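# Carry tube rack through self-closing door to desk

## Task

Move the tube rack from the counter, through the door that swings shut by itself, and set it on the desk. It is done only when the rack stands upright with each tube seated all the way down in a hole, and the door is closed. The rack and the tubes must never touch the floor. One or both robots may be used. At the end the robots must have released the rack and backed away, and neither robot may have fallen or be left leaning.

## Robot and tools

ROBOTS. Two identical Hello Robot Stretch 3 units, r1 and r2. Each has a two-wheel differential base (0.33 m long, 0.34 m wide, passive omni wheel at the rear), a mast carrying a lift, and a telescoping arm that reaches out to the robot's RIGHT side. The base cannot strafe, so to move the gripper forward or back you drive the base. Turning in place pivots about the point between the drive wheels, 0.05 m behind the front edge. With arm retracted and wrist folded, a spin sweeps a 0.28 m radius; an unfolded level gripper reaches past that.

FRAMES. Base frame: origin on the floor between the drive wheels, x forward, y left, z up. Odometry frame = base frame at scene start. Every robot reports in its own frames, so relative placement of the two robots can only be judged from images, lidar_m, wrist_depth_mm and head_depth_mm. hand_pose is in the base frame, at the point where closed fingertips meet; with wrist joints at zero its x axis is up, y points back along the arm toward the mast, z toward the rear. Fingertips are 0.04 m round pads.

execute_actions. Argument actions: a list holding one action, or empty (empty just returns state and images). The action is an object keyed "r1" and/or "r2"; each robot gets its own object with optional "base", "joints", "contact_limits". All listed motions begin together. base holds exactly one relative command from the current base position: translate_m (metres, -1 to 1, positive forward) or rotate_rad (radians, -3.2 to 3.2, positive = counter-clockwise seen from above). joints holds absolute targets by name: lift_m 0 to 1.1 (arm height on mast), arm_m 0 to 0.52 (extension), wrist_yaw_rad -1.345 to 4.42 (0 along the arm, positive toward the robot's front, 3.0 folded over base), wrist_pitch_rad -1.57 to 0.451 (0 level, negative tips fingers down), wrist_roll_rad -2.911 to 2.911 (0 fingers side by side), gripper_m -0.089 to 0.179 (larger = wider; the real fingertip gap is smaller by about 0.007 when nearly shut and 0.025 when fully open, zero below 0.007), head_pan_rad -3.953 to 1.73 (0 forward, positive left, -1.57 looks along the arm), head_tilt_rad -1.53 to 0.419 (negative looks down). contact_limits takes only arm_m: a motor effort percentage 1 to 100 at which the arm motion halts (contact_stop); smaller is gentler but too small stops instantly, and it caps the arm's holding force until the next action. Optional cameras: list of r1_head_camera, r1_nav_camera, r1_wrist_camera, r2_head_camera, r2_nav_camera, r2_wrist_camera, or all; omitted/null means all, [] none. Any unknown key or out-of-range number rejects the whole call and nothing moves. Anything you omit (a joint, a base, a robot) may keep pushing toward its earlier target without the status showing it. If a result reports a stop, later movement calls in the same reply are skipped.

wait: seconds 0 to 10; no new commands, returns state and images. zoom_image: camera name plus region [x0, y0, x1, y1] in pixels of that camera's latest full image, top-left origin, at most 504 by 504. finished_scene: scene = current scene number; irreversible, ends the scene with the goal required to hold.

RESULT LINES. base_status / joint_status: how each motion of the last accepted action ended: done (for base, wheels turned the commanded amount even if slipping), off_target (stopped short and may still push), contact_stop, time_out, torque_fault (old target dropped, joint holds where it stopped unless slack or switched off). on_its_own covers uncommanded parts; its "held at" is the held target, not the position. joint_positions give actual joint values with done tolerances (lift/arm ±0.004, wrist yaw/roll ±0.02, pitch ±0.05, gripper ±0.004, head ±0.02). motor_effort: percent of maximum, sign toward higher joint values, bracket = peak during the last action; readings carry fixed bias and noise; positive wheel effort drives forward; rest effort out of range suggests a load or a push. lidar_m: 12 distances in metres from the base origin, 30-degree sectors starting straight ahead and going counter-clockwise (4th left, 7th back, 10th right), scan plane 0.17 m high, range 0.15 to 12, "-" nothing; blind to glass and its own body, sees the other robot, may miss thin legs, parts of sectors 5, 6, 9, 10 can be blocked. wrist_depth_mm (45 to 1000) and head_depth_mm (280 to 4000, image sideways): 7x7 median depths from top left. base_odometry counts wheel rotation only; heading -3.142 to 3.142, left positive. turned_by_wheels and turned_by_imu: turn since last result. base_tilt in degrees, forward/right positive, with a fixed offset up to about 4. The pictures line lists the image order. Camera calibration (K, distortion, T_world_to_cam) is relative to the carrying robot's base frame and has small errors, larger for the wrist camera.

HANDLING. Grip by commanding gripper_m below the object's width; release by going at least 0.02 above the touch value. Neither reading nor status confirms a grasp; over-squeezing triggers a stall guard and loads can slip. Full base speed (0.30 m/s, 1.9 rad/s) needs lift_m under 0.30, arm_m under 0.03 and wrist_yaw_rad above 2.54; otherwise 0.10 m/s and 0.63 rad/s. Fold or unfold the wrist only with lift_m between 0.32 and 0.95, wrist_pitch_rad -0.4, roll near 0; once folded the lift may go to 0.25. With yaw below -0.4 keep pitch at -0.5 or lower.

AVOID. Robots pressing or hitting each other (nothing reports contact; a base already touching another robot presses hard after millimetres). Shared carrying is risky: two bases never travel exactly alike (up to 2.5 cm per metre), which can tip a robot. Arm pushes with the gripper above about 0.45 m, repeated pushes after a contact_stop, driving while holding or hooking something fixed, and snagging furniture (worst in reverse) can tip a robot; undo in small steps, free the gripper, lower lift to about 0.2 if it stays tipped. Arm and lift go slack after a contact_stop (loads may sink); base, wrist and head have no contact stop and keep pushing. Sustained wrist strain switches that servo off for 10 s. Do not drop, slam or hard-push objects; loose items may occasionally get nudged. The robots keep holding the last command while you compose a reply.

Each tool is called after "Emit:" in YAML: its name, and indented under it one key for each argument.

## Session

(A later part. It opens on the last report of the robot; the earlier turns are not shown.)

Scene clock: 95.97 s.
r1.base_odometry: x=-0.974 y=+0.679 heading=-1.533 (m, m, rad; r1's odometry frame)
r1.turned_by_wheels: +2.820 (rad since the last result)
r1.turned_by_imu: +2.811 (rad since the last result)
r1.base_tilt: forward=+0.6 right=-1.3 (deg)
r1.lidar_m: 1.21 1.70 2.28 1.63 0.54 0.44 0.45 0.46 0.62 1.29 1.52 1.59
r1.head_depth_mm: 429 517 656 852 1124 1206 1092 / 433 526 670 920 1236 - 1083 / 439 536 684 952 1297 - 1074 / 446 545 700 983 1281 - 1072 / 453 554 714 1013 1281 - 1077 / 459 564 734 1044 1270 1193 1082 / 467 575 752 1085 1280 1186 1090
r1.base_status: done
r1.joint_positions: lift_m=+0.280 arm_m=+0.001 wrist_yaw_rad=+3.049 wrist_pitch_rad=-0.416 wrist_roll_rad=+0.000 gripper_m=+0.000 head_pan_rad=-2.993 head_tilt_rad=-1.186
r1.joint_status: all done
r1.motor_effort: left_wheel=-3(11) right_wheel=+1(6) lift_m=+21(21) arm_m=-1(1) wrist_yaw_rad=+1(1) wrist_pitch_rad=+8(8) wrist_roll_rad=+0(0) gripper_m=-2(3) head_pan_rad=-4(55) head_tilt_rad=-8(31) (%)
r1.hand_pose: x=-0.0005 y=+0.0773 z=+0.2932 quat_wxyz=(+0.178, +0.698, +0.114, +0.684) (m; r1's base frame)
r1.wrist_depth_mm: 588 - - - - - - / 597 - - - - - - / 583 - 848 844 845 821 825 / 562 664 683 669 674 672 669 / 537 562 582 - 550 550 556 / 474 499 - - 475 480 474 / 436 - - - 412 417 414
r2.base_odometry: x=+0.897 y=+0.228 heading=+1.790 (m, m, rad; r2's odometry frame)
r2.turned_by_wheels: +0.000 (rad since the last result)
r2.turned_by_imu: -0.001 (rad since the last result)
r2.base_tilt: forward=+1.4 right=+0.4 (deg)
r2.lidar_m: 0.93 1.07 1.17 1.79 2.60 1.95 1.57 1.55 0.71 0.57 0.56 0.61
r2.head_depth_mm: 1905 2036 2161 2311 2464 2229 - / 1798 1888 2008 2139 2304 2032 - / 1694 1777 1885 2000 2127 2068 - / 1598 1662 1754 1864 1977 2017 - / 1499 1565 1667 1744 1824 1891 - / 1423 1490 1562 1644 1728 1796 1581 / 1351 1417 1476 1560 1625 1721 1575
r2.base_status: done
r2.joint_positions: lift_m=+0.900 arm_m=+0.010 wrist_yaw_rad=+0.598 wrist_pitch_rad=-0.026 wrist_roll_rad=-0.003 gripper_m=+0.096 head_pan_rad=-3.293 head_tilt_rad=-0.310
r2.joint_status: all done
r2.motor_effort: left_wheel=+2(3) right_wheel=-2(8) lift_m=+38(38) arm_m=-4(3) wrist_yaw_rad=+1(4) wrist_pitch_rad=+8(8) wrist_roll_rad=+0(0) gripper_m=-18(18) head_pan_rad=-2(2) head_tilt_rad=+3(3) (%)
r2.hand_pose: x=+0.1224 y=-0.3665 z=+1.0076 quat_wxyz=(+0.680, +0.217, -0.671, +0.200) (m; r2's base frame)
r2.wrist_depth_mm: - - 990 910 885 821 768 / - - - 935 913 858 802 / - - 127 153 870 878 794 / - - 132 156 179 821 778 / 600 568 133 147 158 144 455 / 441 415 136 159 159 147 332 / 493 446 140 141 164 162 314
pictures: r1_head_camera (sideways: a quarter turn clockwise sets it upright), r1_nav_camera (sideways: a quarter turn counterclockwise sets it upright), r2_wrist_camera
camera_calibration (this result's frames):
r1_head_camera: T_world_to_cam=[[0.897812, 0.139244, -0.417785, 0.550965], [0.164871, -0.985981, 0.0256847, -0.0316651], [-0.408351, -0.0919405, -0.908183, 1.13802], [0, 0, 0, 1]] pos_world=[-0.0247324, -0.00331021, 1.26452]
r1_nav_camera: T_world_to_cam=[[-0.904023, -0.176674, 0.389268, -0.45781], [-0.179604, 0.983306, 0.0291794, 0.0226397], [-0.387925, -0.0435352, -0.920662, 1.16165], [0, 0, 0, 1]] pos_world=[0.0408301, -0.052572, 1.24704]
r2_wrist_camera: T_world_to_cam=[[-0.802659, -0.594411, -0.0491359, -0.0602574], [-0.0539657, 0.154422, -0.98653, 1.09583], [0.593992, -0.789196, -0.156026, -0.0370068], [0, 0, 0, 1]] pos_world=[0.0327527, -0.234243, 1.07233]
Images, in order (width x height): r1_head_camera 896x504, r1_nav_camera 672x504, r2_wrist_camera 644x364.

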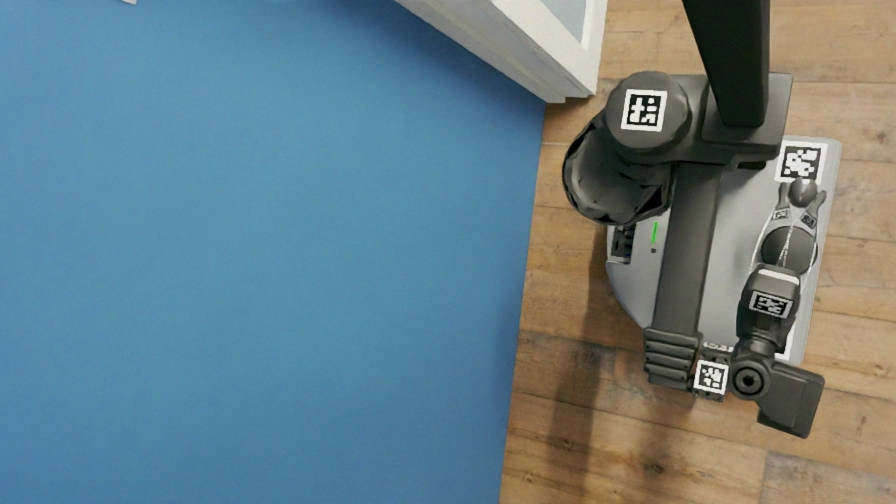

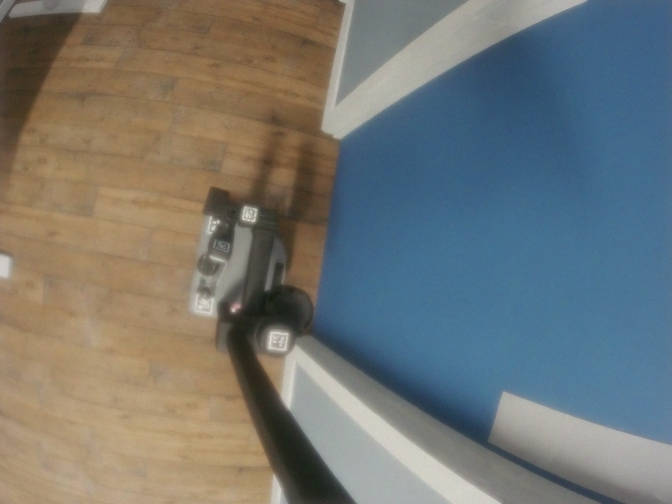

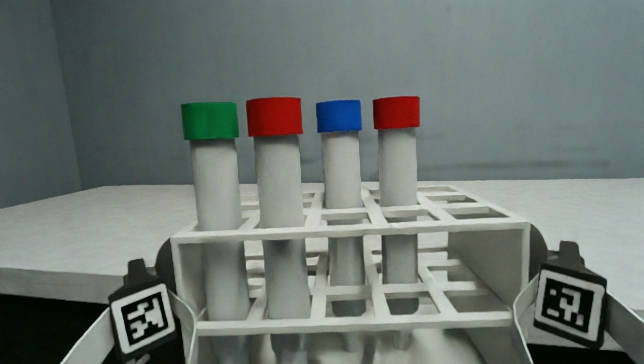

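Emit:
execute_actions:
  actions:
    - {"r1":{"base":{"translate_m":-0.16},"joints":{"arm_m":0.035,"lift_m":0.25}},"r2":{"base":{"translate_m":-0.15},"joints":{"wrist_yaw_rad":1.2}}}
  cameras: []

Emit:
execute_actions:
  actions:
    - {"r1":{"base":{"translate_m":-0.12}},"r2":{"base":{"translate_m":-0.12},"joints":{"wrist_yaw_rad":1.8}}}
  cameras: ["r2_wrist_camera","r1_head_camera"]

Scene clock: 103.83 s.
r1.base_odometry: x=-0.980 y=+0.839 heading=-1.533 (m, m, rad; r1's odometry frame)
r1.turned_by_wheels: +0.000 (rad since the last result)
r1.turned_by_imu: +0.000 (rad since the last result)
r1.base_tilt: forward=+0.5 right=-1.3 (deg)
r1.lidar_m: 1.37 1.87 2.40 0.94 0.32 0.30 0.29 0.30 0.40 0.68 1.52 1.72
r1.head_depth_mm: 285 323 410 560 780 999 1093 / 289 329 419 577 864 - 1087 / 289 334 428 594 827 - 1069 / 294 340 437 612 934 - 1088 / 294 346 447 634 1070 - 1083 / 296 353 459 654 1143 - 1081 / 299 359 470 675 1214 1178 1095
r1.base_status: done
r1.joint_positions: lift_m=+0.250 arm_m=+0.035 wrist_yaw_rad=+3.049 wrist_pitch_rad=-0.416 wrist_roll_rad=+0.000 gripper_m=+0.000 head_pan_rad=-2.993 head_tilt_rad=-1.186
r1.joint_status: all done
r1.motor_effort: left_wheel=-3(16) right_wheel=+0(3) lift_m=+21(19) arm_m=+1(2) wrist_yaw_rad=+0(0) wrist_pitch_rad=+8(8) wrist_roll_rad=+0(0) gripper_m=-2(3) head_pan_rad=-4(4) head_tilt_rad=-8(8) (%)
r1.hand_pose: x=-0.0005 y=+0.0440 z=+0.2632 quat_wxyz=(+0.178, +0.698, +0.114, +0.684) (m; r1's base frame)
r1.wrist_depth_mm: 357 - - - - - - / 320 469 - - - - - / 312 458 792 788 786 774 764 / 332 466 629 629 619 617 618 / 359 423 - - 515 516 509 / - - - - 437 442 440 / - - - - 387 385 383
r2.base_odometry: x=+0.930 y=+0.082 heading=+1.790 (m, m, rad; r2's odometry frame)
r2.turned_by_wheels: +0.000 (rad since the last result)
r2.turned_by_imu: -0.001 (rad since the last result)
r2.base_tilt: forward=+1.5 right=+0.4 (deg)
r2.lidar_m: 1.03 1.21 1.32 2.02 2.54 1.77 1.43 1.41 0.78 0.62 0.62 0.67
r2.head_depth_mm: 1743 1860 1974 2107 2292 2220 - / 1623 1718 1831 1934 2095 2032 - / 1536 1625 1702 1825 1938 1999 - / 1451 1507 1602 1686 1786 1861 - / 1358 1426 1493 1585 1680 1763 - / 1291 1353 1421 1492 1565 1659 1587 / 1229 1281 1335 1405 1477 1550 1571
r2.base_status: done
r2.joint_positions: lift_m=+0.900 arm_m=+0.010 wrist_yaw_rad=+1.198 wrist_pitch_rad=-0.026 wrist_roll_rad=-0.003 gripper_m=+0.096 head_pan_rad=-3.293 head_tilt_rad=-0.310
r2.joint_status: all done
r2.motor_effort: left_wheel=+1(3) right_wheel=-2(9) lift_m=+38(38) arm_m=-4(3) wrist_yaw_rad=+1(2) wrist_pitch_rad=+8(8) wrist_roll_rad=+1(0) gripper_m=-19(18) head_pan_rad=-2(2) head_tilt_rad=+3(4) (%)
r2.hand_pose: x=+0.2166 y=-0.2484 z=+1.0076 quat_wxyz=(+0.590, +0.406, -0.577, +0.392) (m; r2's base frame)
r2.wrist_depth_mm: 947 - - - - 922 786 / 971 - - - - 987 814 / 972 - 127 151 - 985 838 / 991 - 132 156 177 832 777 / 967 - 133 147 158 145 458 / - - 136 159 159 147 330 / 998 - 140 141 164 162 370
pictures: none
No camera images: the call's "cameras" was empty. Leave "cameras" out to get every camera's image.

Scene clock: 106.27 s.
r1.base_odometry: x=-0.984 y=+0.959 heading=-1.533 (m, m, rad; r1's odometry frame)
r1.turned_by_wheels: +0.000 (rad since the last result)
r1.turned_by_imu: +0.001 (rad since the last result)
r1.base_tilt: forward=+0.6 right=-1.4 (deg)
r1.lidar_m: 1.49 1.99 2.40 0.40 0.27 0.31 0.27 0.28 0.33 0.62 1.52 1.81
r1.head_depth_mm: 285 326 422 597 1256 784 1095 / - 325 419 592 915 - 1085 / - 322 415 585 825 - 1069 / - 320 411 578 881 - 1080 / - 318 409 569 944 - 1080 / - 316 405 565 926 1185 1082 / - 314 401 558 912 1178 1097
r1.base_status: translate_m off_target (by the wheels' count: -0.1198 of -0.1200)
r1.joint_positions: lift_m=+0.250 arm_m=+0.035 wrist_yaw_rad=+3.050 wrist_pitch_rad=-0.416 wrist_roll_rad=+0.000 gripper_m=+0.000 head_pan_rad=-2.994 head_tilt_rad=-1.188
r1.joint_status: not commanded
r1.on_its_own: left_wheel is at rest, and its effort (-19) is outside its rest range (-18 to +18); right_wheel is at rest, and its effort (-20) is outside its rest range (-18 to +18)
r1.motor_effort: left_wheel=-19(57) right_wheel=-20(22) lift_m=+21(22) arm_m=+1(1) wrist_yaw_rad=+0(0) wrist_pitch_rad=+8(9) wrist_roll_rad=+0(0) gripper_m=-2(2) head_pan_rad=-4(4) head_tilt_rad=-7(9) (%)
r1.hand_pose: x=-0.0006 y=+0.0440 z=+0.2632 quat_wxyz=(+0.178, +0.698, +0.114, +0.684) (m; r1's base frame)
r1.wrist_depth_mm: 250 - - - - - - / 272 280 - - - - - / 303 305 763 780 792 770 773 / 582 335 625 621 632 625 614 / 525 368 - - 514 505 512 / - - - - 440 440 438 / - - - - 385 388 385
r2.base_odometry: x=+0.956 y=-0.036 heading=+1.790 (m, m, rad; r2's odometry frame)
r2.turned_by_wheels: +0.000 (rad since the last result)
r2.turned_by_imu: +0.000 (rad since the last result)
r2.base_tilt: forward=+1.4 right=+0.3 (deg)
r2.lidar_m: 1.10 1.32 1.44 2.21 2.50 1.47 1.32 1.30 0.83 0.67 0.66 0.72
r2.head_depth_mm: 1528 1642 1765 1917 2081 2141 - / 1381 1462 1558 1680 1785 1892 - / 1258 1330 1391 1503 1607 1719 - / 1311 1375 1450 1519 1599 1672 - / 1257 1312 1379 1454 1545 1637 - / 1185 1249 1306 1373 1434 1524 1554 / 1135 1176 1236 1295 1362 1426 1474
r2.base_status: done
r2.joint_positions: lift_m=+0.900 arm_m=+0.010 wrist_yaw_rad=+1.798 wrist_pitch_rad=-0.026 wrist_roll_rad=-0.003 gripper_m=+0.096 head_pan_rad=-3.293 head_tilt_rad=-0.310
r2.joint_status: all done
r2.motor_effort: left_wheel=+1(3) right_wheel=-2(8) lift_m=+38(38) arm_m=-3(3) wrist_yaw_rad=+2(1) wrist_pitch_rad=+8(8) wrist_roll_rad=+0(0) gripper_m=-18(18) head_pan_rad=-2(2) head_tilt_rad=+3(2) (%)
r2.hand_pose: x=+0.2276 y=-0.0978 z=+1.0076 quat_wxyz=(+0.448, +0.558, -0.432, +0.549) (m; r2's base frame)
r2.wrist_depth_mm: - - - - - - - / - - - - - - - / - - 127 152 - - - / - - 132 155 177 892 772 / - - 133 147 157 145 565 / - - 136 159 159 147 550 / - - 140 141 164 163 637
pictures: r1_head_camera (sideways: a quarter turn clockwise sets it upright), r2_wrist_camera
camera_calibration (this result's frames):
r1_head_camera: T_world_to_cam=[[0.898666, 0.13913, -0.415984, 0.548614], [0.164561, -0.986031, 0.0257192, -0.0317081], [-0.406595, -0.0915679, -0.909008, 1.13908], [0, 0, 0, 1]] pos_world=[-0.02466, -0.00329119, 1.26446]
r2_wrist_camera: T_world_to_cam=[[0.263109, -0.963514, -0.0491373, -0.0947631], [-0.163482, 0.0056686, -0.98653, 1.07039], [0.950814, 0.267598, -0.156026, 0.134709], [0, 0, 0, 1]] pos_world=[0.0718398, -0.133421, 1.07233]
Images, in order (width x height): r1_head_camera 896x504, r2_wrist_camera 644x364.

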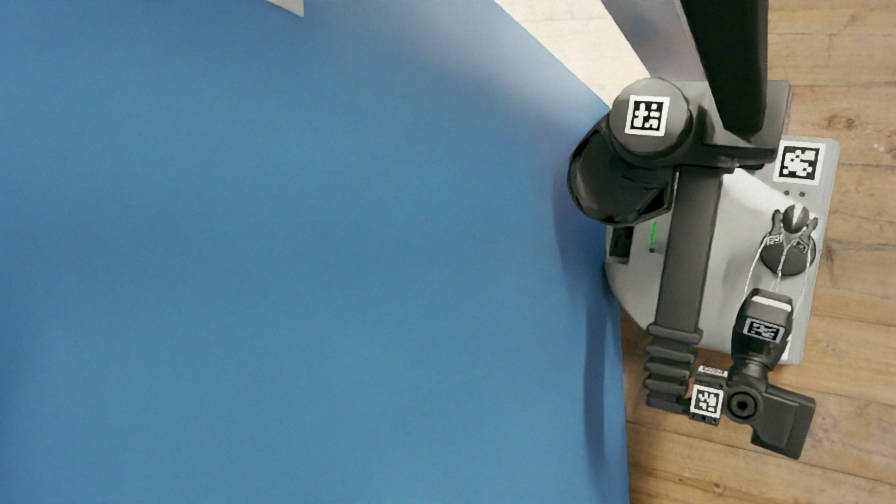

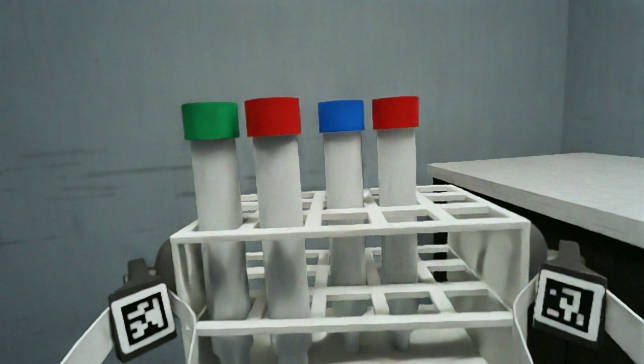

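Emit:
execute_actions:
  actions:
    - {"r1":{"base":{"translate_m":-0.2},"joints":{"lift_m":0.31}},"r2":{"base":{"translate_m":-0.2}}}
  cameras: ["r1_head_camera"]

Emit:
execute_actions:
  actions:
    - {"r1":{"base":{"translate_m":-0.2},"joints":{"arm_m":0,"head_pan_rad":-2.5}},"r2":{"base":{"translate_m":-0.2}}}
  cameras: ["r1_nav_camera","r1_head_camera"]

Scene clock: 113.93 s.
r1.base_odometry: x=-0.992 y=+1.158 heading=-1.533 (m, m, rad; r1's odometry frame)
r1.turned_by_wheels: +0.000 (rad since the last result)
r1.turned_by_imu: +0.000 (rad since the last result)
r1.base_tilt: forward=+0.5 right=-1.3 (deg)
r1.lidar_m: 1.69 2.19 0.25 0.23 2.04 0.37 0.27 0.26 0.27 0.38 1.52 1.98
r1.head_depth_mm: 311 391 533 1402 1270 1205 738 / 302 368 491 733 1280 - 1033 / 295 349 455 657 937 - 1073 / 288 331 425 597 912 - 1080 / - 314 398 542 837 - 1082 / - 304 375 500 758 - 1084 / - 297 354 464 674 1142 1078
r1.base_status: translate_m off_target (by the wheels' count: -0.1999 of -0.2000)
r1.joint_positions: lift_m=+0.310 arm_m=+0.035 wrist_yaw_rad=+3.050 wrist_pitch_rad=-0.416 wrist_roll_rad=+0.000 gripper_m=+0.000 head_pan_rad=-2.994 head_tilt_rad=-1.188
r1.joint_status: all done
r1.on_its_own: left_wheel is at rest, and its effort (-23) is outside its rest range (-18 to +18)
r1.motor_effort: left_wheel=-23(33) right_wheel=-13(25) lift_m=+24(28) arm_m=+1(1) wrist_yaw_rad=+1(0) wrist_pitch_rad=+8(8) wrist_roll_rad=+0(0) gripper_m=-2(3) head_pan_rad=-3(4) head_tilt_rad=-7(8) (%)
r1.hand_pose: x=-0.0006 y=+0.0440 z=+0.3230 quat_wxyz=(+0.178, +0.698, +0.114, +0.684) (m; r1's base frame)
r1.wrist_depth_mm: - - - 285 - - - / - - - 312 - - - / 927 929 826 342 890 891 876 / 734 731 700 381 723 709 714 / 617 608 - - 605 598 584 / 522 535 - - 507 508 505 / 467 - - - 451 449 444
r2.base_odometry: x=+1.000 y=-0.231 heading=+1.790 (m, m, rad; r2's odometry frame)
r2.turned_by_wheels: +0.000 (rad since the last result)
r2.turned_by_imu: -0.001 (rad since the last result)
r2.base_tilt: forward=+1.4 right=+0.4 (deg)
r2.lidar_m: 1.23 1.51 1.65 2.44 2.42 1.07 1.13 1.12 1.22 0.75 0.74 0.80
r2.head_depth_mm: 916 972 1040 1079 1304 1397 - / 3123 3160 3303 3433 2661 1372 - / 3505 3494 3201 3605 2538 1496 - / 1134 1185 1260 1329 1403 1882 - / 1072 1126 1179 1244 1314 1399 - / 1014 1065 1114 1168 1228 1304 1375 / 966 1007 1059 1107 1160 1226 1291
r2.base_status: done
r2.joint_positions: lift_m=+0.900 arm_m=+0.010 wrist_yaw_rad=+1.798 wrist_pitch_rad=-0.026 wrist_roll_rad=-0.003 gripper_m=+0.096 head_pan_rad=-3.293 head_tilt_rad=-0.310
r2.joint_status: not commanded
r2.motor_effort: left_wheel=+1(3) right_wheel=-2(8) lift_m=+38(38) arm_m=-3(4) wrist_yaw_rad=+2(2) wrist_pitch_rad=+8(8) wrist_roll_rad=+0(0) gripper_m=-18(18) head_pan_rad=-2(2) head_tilt_rad=+2(3) (%)
r2.hand_pose: x=+0.2276 y=-0.0978 z=+1.0076 quat_wxyz=(+0.448, +0.558, -0.432, +0.549) (m; r2's base frame)
r2.wrist_depth_mm: - - - - - - - / - - - - - - - / - - 126 152 - - - / - - 131 155 178 955 778 / - - 132 146 157 144 669 / - - 136 158 160 147 627 / - - 139 141 164 163 738
pictures: r1_head_camera (sideways: a quarter turn clockwise sets it upright)
camera_calibration (this result's frames):
r1_head_camera: T_world_to_cam=[[0.898666, 0.13913, -0.415984, 0.548614], [0.164561, -0.986031, 0.0257192, -0.0317081], [-0.406595, -0.0915679, -0.909008, 1.13908], [0, 0, 0, 1]] pos_world=[-0.02466, -0.00329119, 1.26446]
Images, in order (width x height): r1_head_camera 896x504.

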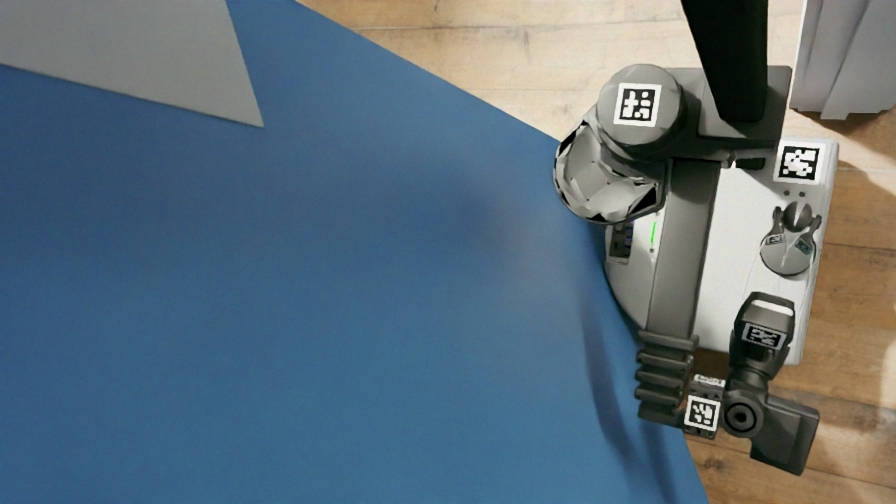

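Scene clock: 117.10 s.
r1.base_odometry: x=-0.999 y=+1.358 heading=-1.533 (m, m, rad; r1's odometry frame)
r1.turned_by_wheels: +0.000 (rad since the last result)
r1.turned_by_imu: -0.001 (rad since the last result)
r1.base_tilt: forward=+0.5 right=-1.4 (deg)
r1.lidar_m: 1.88 0.32 0.29 0.67 1.10 0.99 0.29 0.25 0.25 0.29 0.52 2.04
r1.head_depth_mm: - 307 399 578 1265 - - / - 306 391 558 925 - - / - 305 381 541 879 - - / - 300 373 523 805 - 1074 / - 299 365 506 796 - 1100 / - 297 356 491 790 1179 1092 / - 293 349 477 752 1168 1093
r1.base_status: done
r1.joint_positions: lift_m=+0.310 arm_m=+0.002 wrist_yaw_rad=+3.050 wrist_pitch_rad=-0.416 wrist_roll_rad=+0.000 gripper_m=+0.000 head_pan_rad=-2.507 head_tilt_rad=-1.188
r1.joint_status: all done
joint sent to its limit — the command would take r1.arm_m past its lower limit, so that joint was sent only as far as its limit.
r1.on_its_own: left_wheel is at rest, and its effort (-19) is outside its rest range (-18 to +18)
r1.motor_effort: left_wheel=-19(32) right_wheel=-9(19) lift_m=+24(24) arm_m=-3(2) wrist_yaw_rad=+0(0) wrist_pitch_rad=+8(8) wrist_roll_rad=+0(0) gripper_m=-3(3) head_pan_rad=+5(42) head_tilt_rad=-7(7) (%)
r1.hand_pose: x=-0.0006 y=+0.0771 z=+0.3230 quat_wxyz=(+0.178, +0.698, +0.114, +0.684) (m; r1's base frame)
r1.wrist_depth_mm: - - - 893 415 287 301 / - - - 974 434 308 - / 779 - 904 857 448 339 835 / 743 749 722 708 452 388 708 / 603 608 612 - 461 456 595 / 526 518 - - 486 492 498 / 461 - - - 446 446 441
r2.base_odometry: x=+1.043 y=-0.426 heading=+1.790 (m, m, rad; r2's odometry frame)
r2.turned_by_wheels: +0.000 (rad since the last result)
r2.turned_by_imu: -0.001 (rad since the last result)
r2.base_tilt: forward=+1.4 right=+0.4 (deg)
r2.lidar_m: 1.35 1.69 1.85 2.37 0.92 0.91 0.94 0.93 1.01 0.82 0.82 0.89
r2.head_depth_mm: 2697 944 985 2876 2804 2202 - / 2995 3069 3224 3362 2531 1061 - / 3307 3518 3557 3688 2813 2089 - / 927 980 1033 1097 1158 1226 - / 889 932 979 1032 1089 1159 - / 842 881 921 972 1022 1078 1140 / 803 836 873 918 963 1010 1063
r2.base_status: done
r2.joint_positions: lift_m=+0.900 arm_m=+0.010 wrist_yaw_rad=+1.798 wrist_pitch_rad=-0.026 wrist_roll_rad=-0.003 gripper_m=+0.096 head_pan_rad=-3.293 head_tilt_rad=-0.310
r2.joint_status: not commanded
r2.motor_effort: left_wheel=+3(2) right_wheel=-2(8) lift_m=+38(38) arm_m=-3(3) wrist_yaw_rad=+2(1) wrist_pitch_rad=+8(8) wrist_roll_rad=+0(0) gripper_m=-18(18) head_pan_rad=-2(1) head_tilt_rad=+3(3) (%)
r2.hand_pose: x=+0.2276 y=-0.0978 z=+1.0076 quat_wxyz=(+0.448, +0.558, -0.432, +0.549) (m; r2's base frame)
r2.wrist_depth_mm: - - - - - - - / - - - - - - - / - - 127 152 - - - / - - 132 155 177 - 820 / - - 133 146 157 145 768 / - - 136 158 160 147 706 / - - 140 141 163 162 826
pictures: r1_head_camera (sideways: a quarter turn clockwise sets it upright), r1_nav_camera (sideways: a quarter turn counterclockwise sets it upright)
camera_calibration (this result's frames):
r1_head_camera: T_world_to_cam=[[0.729278, 0.54324, -0.415985, 0.549649], [0.606576, -0.79461, 0.0257192, -0.0344044], [-0.316574, -0.271083, -0.909008, 1.13853], [0, 0, 0, 1]] pos_world=[-0.0195501, -0.0172941, 1.26446]
r1_nav_camera: T_world_to_cam=[[-0.717228, -0.579198, 0.387445, -0.456575], [-0.618438, 0.785294, 0.0291151, 0.0254004], [-0.321122, -0.218728, -0.921433, 1.16225], [0, 0, 0, 1]] pos_world=[0.0614632, -0.0301777, 1.24709]
Images, in order (width x height): r1_head_camera 896x504, r1_nav_camera 672x504.

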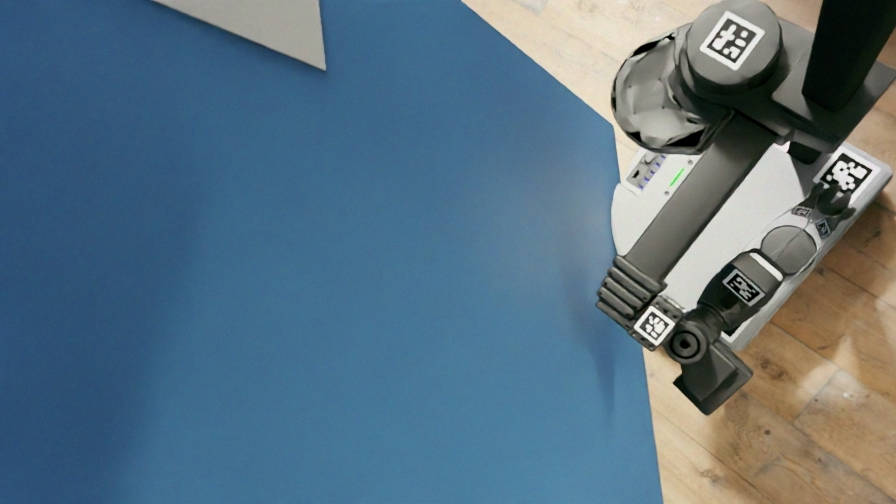

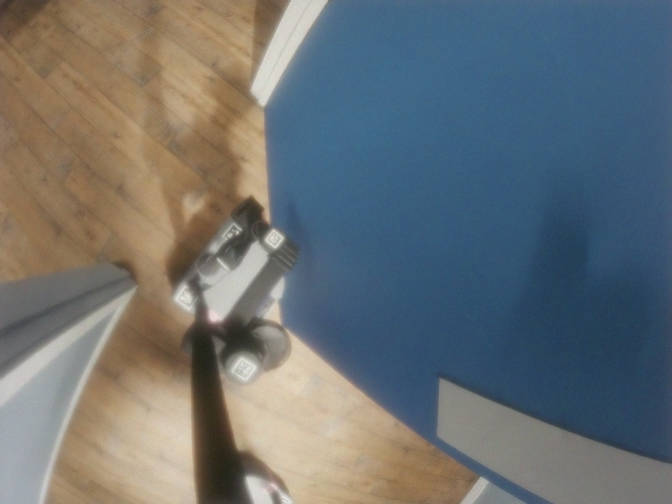

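Emit:
execute_actions:
  actions:
    - {"r1":{"base":{"rotate_rad":0.6}},"r2":{"base":{"rotate_rad":0.6},"joints":{"head_pan_rad":0,"head_tilt_rad":-0.9}}}
  cameras: []

Emit:
execute_actions:
  actions:
    - {"r1":{"base":{"translate_m":-0.4}},"r2":{"base":{"rotate_rad":1.75}}}
  cameras: ["r1_nav_camera","r2_nav_camera"]

Scene clock: 125.60 s.
r1.base_odometry: x=-0.999 y=+1.358 heading=-0.933 (m, m, rad; r1's odometry frame)
r1.turned_by_wheels: +0.600 (rad since the last result)
r1.turned_by_imu: +0.590 (rad since the last result)
r1.base_tilt: forward=+0.6 right=-1.3 (deg)
r1.lidar_m: 0.31 0.29 0.83 0.96 2.44 0.31 0.27 0.27 0.33 0.60 2.15 1.88
r1.head_depth_mm: - 302 365 476 677 - - / - 313 391 520 741 - - / 290 332 420 573 862 - - / 298 353 455 639 993 - 1074 / 306 377 494 720 1238 - 1094 / 322 404 542 825 1264 1191 1096 / 342 435 603 971 1276 1184 1092
r1.base_status: done
r1.joint_positions: lift_m=+0.310 arm_m=+0.002 wrist_yaw_rad=+3.050 wrist_pitch_rad=-0.416 wrist_roll_rad=+0.000 gripper_m=+0.000 head_pan_rad=-2.507 head_tilt_rad=-1.188
r1.joint_status: not commanded
r1.on_its_own: left_wheel is at rest, and its effort (-34) is outside its rest range (-18 to +18)
r1.motor_effort: left_wheel=-34(40) right_wheel=-5(6) lift_m=+24(25) arm_m=-3(3) wrist_yaw_rad=+0(0) wrist_pitch_rad=+8(8) wrist_roll_rad=+0(0) gripper_m=-3(2) head_pan_rad=+4(5) head_tilt_rad=-7(7) (%)
r1.hand_pose: x=-0.0006 y=+0.0771 z=+0.3230 quat_wxyz=(+0.178, +0.698, +0.114, +0.684) (m; r1's base frame)
r1.wrist_depth_mm: - - - - - - 495 / - - 930 - - - 456 / 913 - 902 924 889 803 421 / 742 728 727 724 711 678 390 / 606 597 623 - 592 581 339 / 517 515 - - 509 496 319 / 464 - - - 445 444 338
r2.base_odometry: x=+1.043 y=-0.426 heading=+2.390 (m, m, rad; r2's odometry frame)
r2.turned_by_wheels: +0.600 (rad since the last result)
r2.turned_by_imu: +0.598 (rad since the last result)
r2.base_tilt: forward=+1.5 right=+0.4 (deg)
r2.lidar_m: 1.70 1.92 2.35 0.92 1.09 0.93 0.93 1.05 0.81 0.81 0.92 1.51
r2.head_depth_mm: 1463 1677 1892 307 335 1278 1142 / 1492 1711 1908 985 304 1249 1137 / 1529 1743 1933 1654 302 1239 1136 / 1563 1795 1971 1679 1482 1268 1132 / 1590 1815 2017 1680 1451 1268 1134 / 1625 1886 1968 1675 1442 1272 1128 / 1667 1937 1977 1679 1444 1275 1126
r2.base_status: done
r2.joint_positions: lift_m=+0.900 arm_m=+0.010 wrist_yaw_rad=+1.798 wrist_pitch_rad=-0.026 wrist_roll_rad=-0.003 gripper_m=+0.096 head_pan_rad=-0.007 head_tilt_rad=-0.889
r2.joint_status: all done
r2.motor_effort: left_wheel=-2(5) right_wheel=+3(8) lift_m=+38(38) arm_m=-3(4) wrist_yaw_rad=+1(2) wrist_pitch_rad=+8(8) wrist_roll_rad=+0(0) gripper_m=-19(19) head_pan_rad=+3(34) head_tilt_rad=-4(25) (%)
r2.hand_pose: x=+0.2276 y=-0.0976 z=+1.0076 quat_wxyz=(+0.448, +0.558, -0.432, +0.549) (m; r2's base frame)
r2.wrist_depth_mm: - - - - - - - / - - - - - - - / - - 127 153 - - - / - - 132 156 178 - - / - - 133 147 157 144 - / - - 136 159 159 147 - / - - 140 141 163 163 -
pictures: none
No camera images: the call's "cameras" was empty. Leave "cameras" out to get every camera's image.

Scene clock: 130.60 s.
r1.base_odometry: x=-1.237 y=+1.679 heading=-0.934 (m, m, rad; r1's odometry frame)
r1.turned_by_wheels: +0.000 (rad since the last result)
r1.turned_by_imu: -0.001 (rad since the last result)
r1.base_tilt: forward=+0.6 right=-1.3 (deg)
r1.lidar_m: 0.68 0.77 1.19 1.10 2.16 2.10 0.29 0.25 0.25 0.29 0.52 2.25
r1.head_depth_mm: - 311 399 579 1274 - - / - 305 390 559 924 - - / - 305 381 539 882 - - / - 300 373 521 806 - 1074 / - 298 364 506 797 - 1091 / - 297 356 491 791 1175 1090 / - 293 349 476 751 1166 1100
r1.base_status: done
r1.joint_positions: lift_m=+0.310 arm_m=+0.002 wrist_yaw_rad=+3.050 wrist_pitch_rad=-0.416 wrist_roll_rad=+0.000 gripper_m=+0.000 head_pan_rad=-2.507 head_tilt_rad=-1.188
r1.joint_status: not commanded
r1.motor_effort: left_wheel=-15(36) right_wheel=-4(19) lift_m=+24(24) arm_m=-3(2) wrist_yaw_rad=+0(1) wrist_pitch_rad=+9(8) wrist_roll_rad=+0(0) gripper_m=-3(3) head_pan_rad=+4(5) head_tilt_rad=-7(7) (%)
r1.hand_pose: x=-0.0006 y=+0.0771 z=+0.3230 quat_wxyz=(+0.178, +0.698, +0.114, +0.684) (m; r1's base frame)
r1.wrist_depth_mm: - - - - - - - / - - - - - - - / 935 - 901 903 906 899 883 / 743 735 726 719 706 717 705 / 610 607 616 - 600 586 595 / 517 521 - - 506 505 508 / 462 - - - 447 446 443
r2.base_odometry: x=+1.043 y=-0.426 heading=-2.143 (m, m, rad; r2's odometry frame)
r2.turned_by_wheels: +1.750 (rad since the last result)
r2.turned_by_imu: +1.747 (rad since the last result)
r2.base_tilt: forward=+1.4 right=+0.4 (deg)
r2.lidar_m: 1.00 1.01 0.93 0.94 1.18 0.81 0.82 1.03 1.69 1.71 2.15 1.25
r2.head_depth_mm: 1085 2217 1984 306 334 1277 1137 / 1141 1292 1419 1513 304 1254 1134 / 1160 1309 1192 1476 301 1238 1133 / 1311 1459 1657 1548 1468 1269 1141 / 1403 1627 1890 1680 1435 1265 1130 / 1529 1844 1965 1672 1439 1274 1134 / 2599 2447 1976 1662 1444 1270 1129
r2.base_status: done
r2.joint_positions: lift_m=+0.900 arm_m=+0.010 wrist_yaw_rad=+1.799 wrist_pitch_rad=-0.026 wrist_roll_rad=-0.003 gripper_m=+0.096 head_pan_rad=-0.007 head_tilt_rad=-0.889
r2.joint_status: not commanded
r2.motor_effort: left_wheel=-1(5) right_wheel=+3(8) lift_m=+39(38) arm_m=-4(3) wrist_yaw_rad=+3(3) wrist_pitch_rad=+8(8) wrist_roll_rad=+0(0) gripper_m=-18(18) head_pan_rad=+3(3) head_tilt_rad=-4(3) (%)
r2.hand_pose: x=+0.2276 y=-0.0976 z=+1.0076 quat_wxyz=(+0.448, +0.558, -0.432, +0.549) (m; r2's base frame)
r2.wrist_depth_mm: 822 990 - - - - - / 832 991 - - - - - / 855 975 127 152 - - - / 844 - 131 156 178 - - / 847 994 133 146 157 145 - / 860 942 136 159 159 147 - / 866 - 139 141 163 163 -
pictures: r1_nav_camera (sideways: a quarter turn counterclockwise sets it upright), r2_nav_camera (sideways: a quarter turn counterclockwise sets it upright)
camera_calibration (this result's frames):
r1_nav_camera: T_world_to_cam=[[-0.717092, -0.579367, 0.387445, -0.456576], [-0.618622, 0.785149, 0.0291151, 0.0254015], [-0.32107, -0.218804, -0.921433, 1.16225], [0, 0, 0, 1]] pos_world=[0.0614703, -0.0301647, 1.24709]
r2_nav_camera: T_world_to_cam=[[0.7561, -0.0183962, 0.654198, -0.811725], [-0.0197367, -0.999791, -0.00530339, 0.0585264], [0.654159, -0.0089018, -0.756305, 0.939163], [0, 0, 0, 1]] pos_world=[0.000538085, 0.0519417, 1.24163]
Images, in order (width x height): r1_nav_camera 672x504, r2_nav_camera 672x504.

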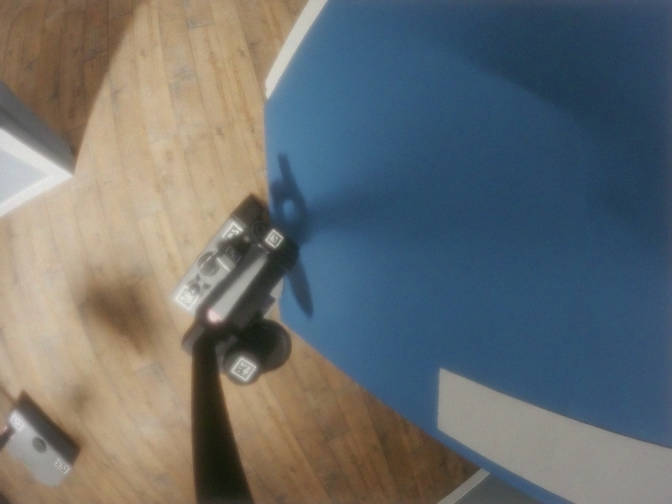

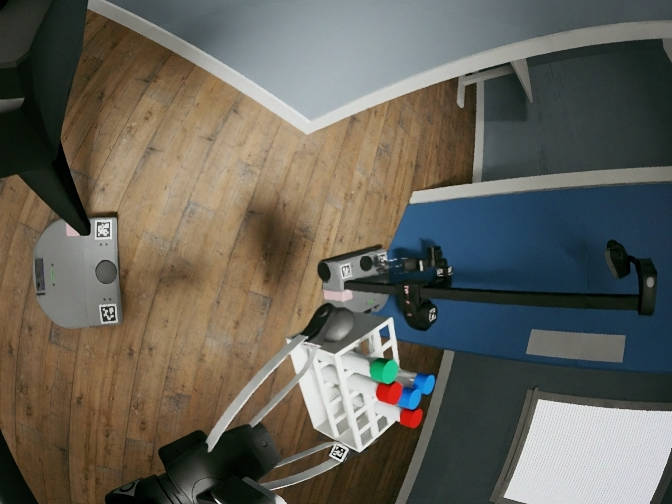

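Emit:
execute_actions:
  actions:
    - {"r1":{"base":{"rotate_rad":0.3}},"r2":{"base":{"translate_m":0.25}}}
  cameras: []

Emit:
execute_actions:
  actions:
    - {"r1":{"base":{"translate_m":-0.16}},"r2":{"base":{"translate_m":0.3}}}
  cameras: []

Emit:
execute_actions:
  actions:
    - {"r2":{"base":{"rotate_rad":0.55}}}
  cameras: ["r1_nav_camera","r2_nav_camera","r2_head_camera"]

Scene clock: 138.70 s.
r1.base_odometry: x=-1.237 y=+1.679 heading=-0.634 (m, m, rad; r1's odometry frame)
r1.turned_by_wheels: +0.300 (rad since the last result)
r1.turned_by_imu: +0.296 (rad since the last result)
r1.base_tilt: forward=+0.6 right=-1.4 (deg)
r1.lidar_m: 0.68 1.20 0.84 2.26 2.09 0.37 0.27 0.27 0.28 0.38 2.36 2.24
r1.head_depth_mm: - 302 370 505 790 - - / - 305 379 523 782 - - / - 306 388 540 849 - - / - 310 398 559 868 - 1074 / - 317 409 582 949 - 1100 / - 323 420 601 1070 1189 1096 / 286 330 433 629 1144 1184 1096
r1.base_status: done
r1.joint_positions: lift_m=+0.310 arm_m=+0.002 wrist_yaw_rad=+3.050 wrist_pitch_rad=-0.416 wrist_roll_rad=+0.000 gripper_m=+0.000 head_pan_rad=-2.507 head_tilt_rad=-1.188
r1.joint_status: not commanded
r1.on_its_own: left_wheel is at rest, and its effort (-23) is outside its rest range (-18 to +18)
r1.motor_effort: left_wheel=-23(29) right_wheel=+0(5) lift_m=+24(24) arm_m=-3(3) wrist_yaw_rad=+0(0) wrist_pitch_rad=+8(8) wrist_roll_rad=+0(0) gripper_m=-2(3) head_pan_rad=+5(5) head_tilt_rad=-7(6) (%)
r1.hand_pose: x=-0.0006 y=+0.0771 z=+0.3230 quat_wxyz=(+0.178, +0.698, +0.114, +0.684) (m; r1's base frame)
r1.wrist_depth_mm: - - - - - - - / - - - - 868 - - / 918 - 896 908 877 855 892 / 732 732 723 729 713 710 706 / 602 612 622 - 598 591 588 / 517 510 - - 513 500 508 / 463 - - - 445 445 444
r2.base_odometry: x=+0.908 y=-0.636 heading=-2.143 (m, m, rad; r2's odometry frame)
r2.turned_by_wheels: +0.000 (rad since the last result)
r2.turned_by_imu: +0.000 (rad since the last result)
r2.base_tilt: forward=+1.4 right=+0.3 (deg)
r2.lidar_m: 0.78 0.89 0.83 0.85 1.06 1.05 1.06 1.32 1.79 1.81 2.27 1.03
r2.head_depth_mm: 904 1010 1189 305 334 1280 1140 / 702 1015 1133 1023 302 1248 1137 / 1018 1146 1134 1045 301 1243 1130 / 1087 1247 1345 1423 1395 1269 1136 / 1162 1361 1595 1683 1448 1269 1137 / 1251 1480 1827 1670 1444 1282 1131 / 2229 2357 1977 1675 1441 1270 1133
r2.base_status: done
r2.joint_positions: lift_m=+0.900 arm_m=+0.010 wrist_yaw_rad=+1.799 wrist_pitch_rad=-0.026 wrist_roll_rad=-0.003 gripper_m=+0.096 head_pan_rad=-0.007 head_tilt_rad=-0.889
r2.joint_status: not commanded
r2.motor_effort: left_wheel=-1(2) right_wheel=+2(8) lift_m=+38(38) arm_m=-3(3) wrist_yaw_rad=+1(1) wrist_pitch_rad=+8(8) wrist_roll_rad=+0(0) gripper_m=-18(18) head_pan_rad=+3(3) head_tilt_rad=-4(3) (%)
r2.hand_pose: x=+0.2276 y=-0.0976 z=+1.0076 quat_wxyz=(+0.448, +0.558, -0.432, +0.549) (m; r2's base frame)
r2.wrist_depth_mm: - - - - 912 804 - / 752 - - - 951 828 - / 734 - 127 153 669 841 - / 756 - 132 156 178 852 - / 761 - 133 146 157 144 - / 778 - 136 159 160 148 - / 784 - 140 141 163 163 -
pictures: none
No camera images: the call's "cameras" was empty. Leave "cameras" out to get every camera's image.

Scene clock: 142.67 s.
r1.base_odometry: x=-1.366 y=+1.774 heading=-0.634 (m, m, rad; r1's odometry frame)
r1.turned_by_wheels: +0.000 (rad since the last result)
r1.turned_by_imu: +0.000 (rad since the last result)
r1.base_tilt: forward=+0.5 right=-1.4 (deg)
r1.lidar_m: 0.84 0.76 0.64 2.23 1.99 2.00 0.28 0.26 0.26 0.31 0.61 2.37
r1.head_depth_mm: - 304 387 552 1277 - - / - 307 384 543 883 - - / - 306 382 538 868 - - / - 303 377 530 812 - 1072 / - 301 374 523 833 - 1094 / - 299 371 516 850 1193 1092 / - 302 368 510 831 1185 1094
r1.base_status: done
r1.joint_positions: lift_m=+0.310 arm_m=+0.002 wrist_yaw_rad=+3.050 wrist_pitch_rad=-0.416 wrist_roll_rad=+0.000 gripper_m=+0.000 head_pan_rad=-2.507 head_tilt_rad=-1.188
r1.joint_status: not commanded
r1.motor_effort: left_wheel=-12(27) right_wheel=-3(11) lift_m=+24(24) arm_m=-3(2) wrist_yaw_rad=+0(0) wrist_pitch_rad=+8(8) wrist_roll_rad=+0(0) gripper_m=-2(2) head_pan_rad=+4(5) head_tilt_rad=-7(7) (%)
r1.hand_pose: x=-0.0006 y=+0.0771 z=+0.3230 quat_wxyz=(+0.178, +0.698, +0.114, +0.684) (m; r1's base frame)
r1.wrist_depth_mm: - - - - - - - / - - - - - 769 - / 933 - 922 914 698 641 632 / 720 735 718 712 714 682 691 / 613 610 626 - 595 589 592 / 518 522 - - 516 508 498 / 460 - - - 448 446 444
r2.base_odometry: x=+0.745 y=-0.888 heading=-2.143 (m, m, rad; r2's odometry frame)
r2.turned_by_wheels: +0.000 (rad since the last result)
r2.turned_by_imu: +0.000 (rad since the last result)
r2.base_tilt: forward=+1.4 right=+0.4 (deg)
r2.lidar_m: 0.64 1.23 0.71 0.73 0.91 1.32 1.34 1.68 1.90 1.93 1.99 0.61
r2.head_depth_mm: 789 890 1025 306 335 1270 1133 / 819 931 1070 324 304 1215 1140 / 848 970 1136 1080 301 1230 1132 / 883 1024 1200 1443 1477 1273 1136 / 920 1071 1282 1567 1438 1268 1132 / 969 1137 1372 1625 1441 1268 1131 / 1043 1276 1931 1668 1448 1262 1140
r2.base_status: done
r2.joint_positions: lift_m=+0.900 arm_m=+0.010 wrist_yaw_rad=+1.799 wrist_pitch_rad=-0.026 wrist_roll_rad=-0.003 gripper_m=+0.096 head_pan_rad=-0.007 head_tilt_rad=-0.889
r2.joint_status: not commanded
r2.motor_effort: left_wheel=-2(2) right_wheel=+2(8) lift_m=+38(38) arm_m=-4(4) wrist_yaw_rad=+2(2) wrist_pitch_rad=+8(8) wrist_roll_rad=+0(0) gripper_m=-18(18) head_pan_rad=+4(3) head_tilt_rad=-4(4) (%)
r2.hand_pose: x=+0.2276 y=-0.0976 z=+1.0076 quat_wxyz=(+0.448, +0.558, -0.432, +0.549) (m; r2's base frame)
r2.wrist_depth_mm: - - - 981 822 703 396 / - - - - 820 706 406 / - - 126 152 777 729 586 / - - 132 155 177 745 604 / - - 132 146 157 145 632 / - - 135 152 159 147 657 / - - 139 139 163 162 669
pictures: none
No camera images: the call's "cameras" was empty. Leave "cameras" out to get every camera's image.

Scene clock: 144.50 s.
r1.base_odometry: x=-1.366 y=+1.774 heading=-0.634 (m, m, rad; r1's odometry frame)
r1.turned_by_wheels: +0.000 (rad since the last result)
r1.turned_by_imu: +0.000 (rad since the last result)
r1.base_tilt: forward=+0.6 right=-1.3 (deg)
r1.lidar_m: 0.84 0.80 0.64 2.23 1.99 1.99 0.28 0.26 0.26 0.31 0.61 2.37
r1.head_depth_mm: - 304 387 551 1273 - - / - 307 384 546 885 - - / - 306 382 538 869 - - / - 304 377 529 813 - 1073 / - 301 374 522 832 - 1094 / - 299 371 515 849 1197 1100 / - 302 367 510 830 1179 1096
r1.base_status: not commanded
r1.joint_positions: lift_m=+0.310 arm_m=+0.002 wrist_yaw_rad=+3.050 wrist_pitch_rad=-0.416 wrist_roll_rad=+0.000 gripper_m=+0.000 head_pan_rad=-2.507 head_tilt_rad=-1.188
r1.joint_status: not commanded
r1.motor_effort: left_wheel=-12(13) right_wheel=-3(3) lift_m=+24(24) arm_m=-3(3) wrist_yaw_rad=+1(0) wrist_pitch_rad=+8(8) wrist_roll_rad=+0(0) gripper_m=-2(2) head_pan_rad=+4(4) head_tilt_rad=-7(7) (%)
r1.hand_pose: x=-0.0006 y=+0.0771 z=+0.3230 quat_wxyz=(+0.178, +0.698, +0.114, +0.684) (m; r1's base frame)
r1.wrist_depth_mm: - - - - - - - / - - - - - 717 - / 926 - 914 900 666 632 837 / 732 730 737 726 694 688 706 / 604 596 620 - 593 589 588 / 518 517 - - 507 510 510 / 461 - - - 442 441 442
r2.base_odometry: x=+0.745 y=-0.888 heading=-1.593 (m, m, rad; r2's odometry frame)
r2.turned_by_wheels: +0.550 (rad since the last result)
r2.turned_by_imu: +0.549 (rad since the last result)
r2.base_tilt: forward=+1.5 right=+0.4 (deg)
r2.lidar_m: 1.28 0.71 0.73 0.93 1.33 1.35 1.71 1.91 1.94 1.97 0.61 0.65
r2.head_depth_mm: 1033 1126 1249 305 335 1258 1136 / 2192 2221 1461 1532 305 1242 1141 / 2427 2462 1986 1662 302 1240 1136 / 2810 2453 1978 1663 1471 1272 1137 / 2873 2475 1989 1671 1445 1271 1136 / 2853 2406 1997 1650 1437 1265 1130 / 2671 2409 1982 1668 1199 1259 1135
r2.base_status: done
r2.joint_positions: lift_m=+0.900 arm_m=+0.010 wrist_yaw_rad=+1.799 wrist_pitch_rad=-0.026 wrist_roll_rad=-0.003 gripper_m=+0.096 head_pan_rad=-0.007 head_tilt_rad=-0.889
r2.joint_status: not commanded
r2.motor_effort: left_wheel=-1(4) right_wheel=+3(8) lift_m=+38(37) arm_m=-4(4) wrist_yaw_rad=+1(1) wrist_pitch_rad=+8(8) wrist_roll_rad=+0(1) gripper_m=-18(18) head_pan_rad=+3(3) head_tilt_rad=-4(3) (%)
r2.hand_pose: x=+0.2276 y=-0.0976 z=+1.0076 quat_wxyz=(+0.448, +0.558, -0.432, +0.549) (m; r2's base frame)
r2.wrist_depth_mm: 593 620 - - - 972 711 / 597 632 - - - 928 719 / 598 653 126 151 - 995 735 / 615 657 132 155 177 961 731 / 624 653 132 147 158 145 744 / 642 679 136 159 159 147 727 / 643 718 140 141 163 163 808
pictures: r1_nav_camera (sideways: a quarter turn counterclockwise sets it upright), r2_head_camera (sideways: a quarter turn clockwise sets it upright), r2_nav_camera (sideways: a quarter turn counterclockwise sets it upright)
camera_calibration (this result's frames):
r1_nav_camera: T_world_to_cam=[[-0.717075, -0.579388, 0.387445, -0.456576], [-0.618645, 0.785131, 0.0291151, 0.0254016], [-0.321064, -0.218813, -0.921433, 1.16225], [0, 0, 0, 1]] pos_world=[0.0614711, -0.0301631, 1.24709]
r2_head_camera: T_world_to_cam=[[-0.762852, -0.00464457, -0.646557, 0.863938], [-0.00451421, 0.999988, -0.00185728, 0.0155842], [0.646558, 0.00150186, -0.762864, 0.948513], [0, 0, 0, 1]] pos_world=[0.0458592, -0.012996, 1.2822]
r2_nav_camera: T_world_to_cam=[[0.756111, -0.0183829, 0.654186, -0.811709], [-0.019719, -0.999791, -0.00530318, 0.058526], [0.654147, -0.00889011, -0.756316, 0.939177], [0, 0, 0, 1]] pos_world=[0.000536183, 0.0519416, 1.24163]
Images, in order (width x height): r1_nav_camera 672x504, r2_head_camera 896x504, r2_nav_camera 672x504.

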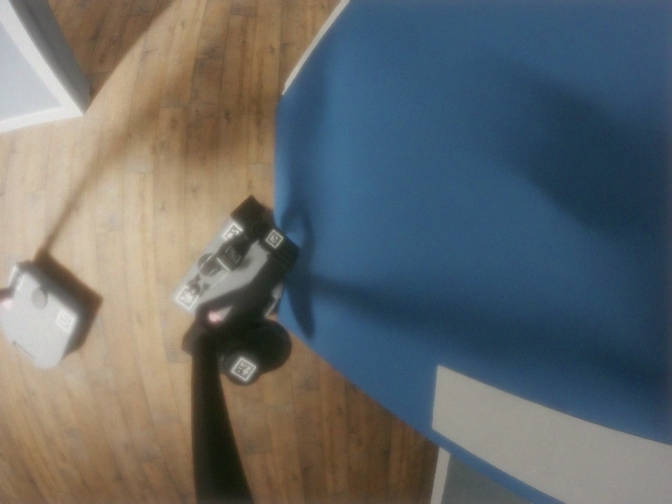

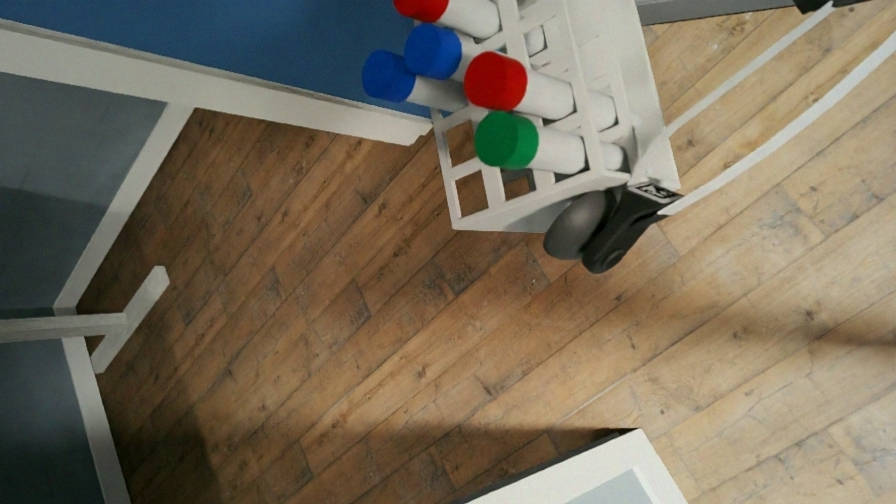

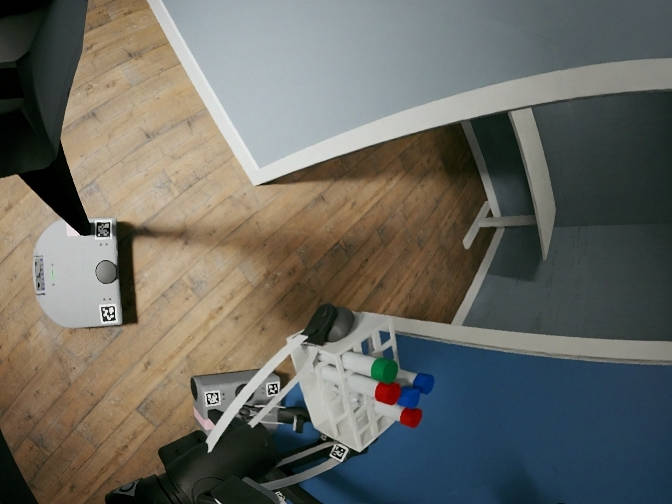

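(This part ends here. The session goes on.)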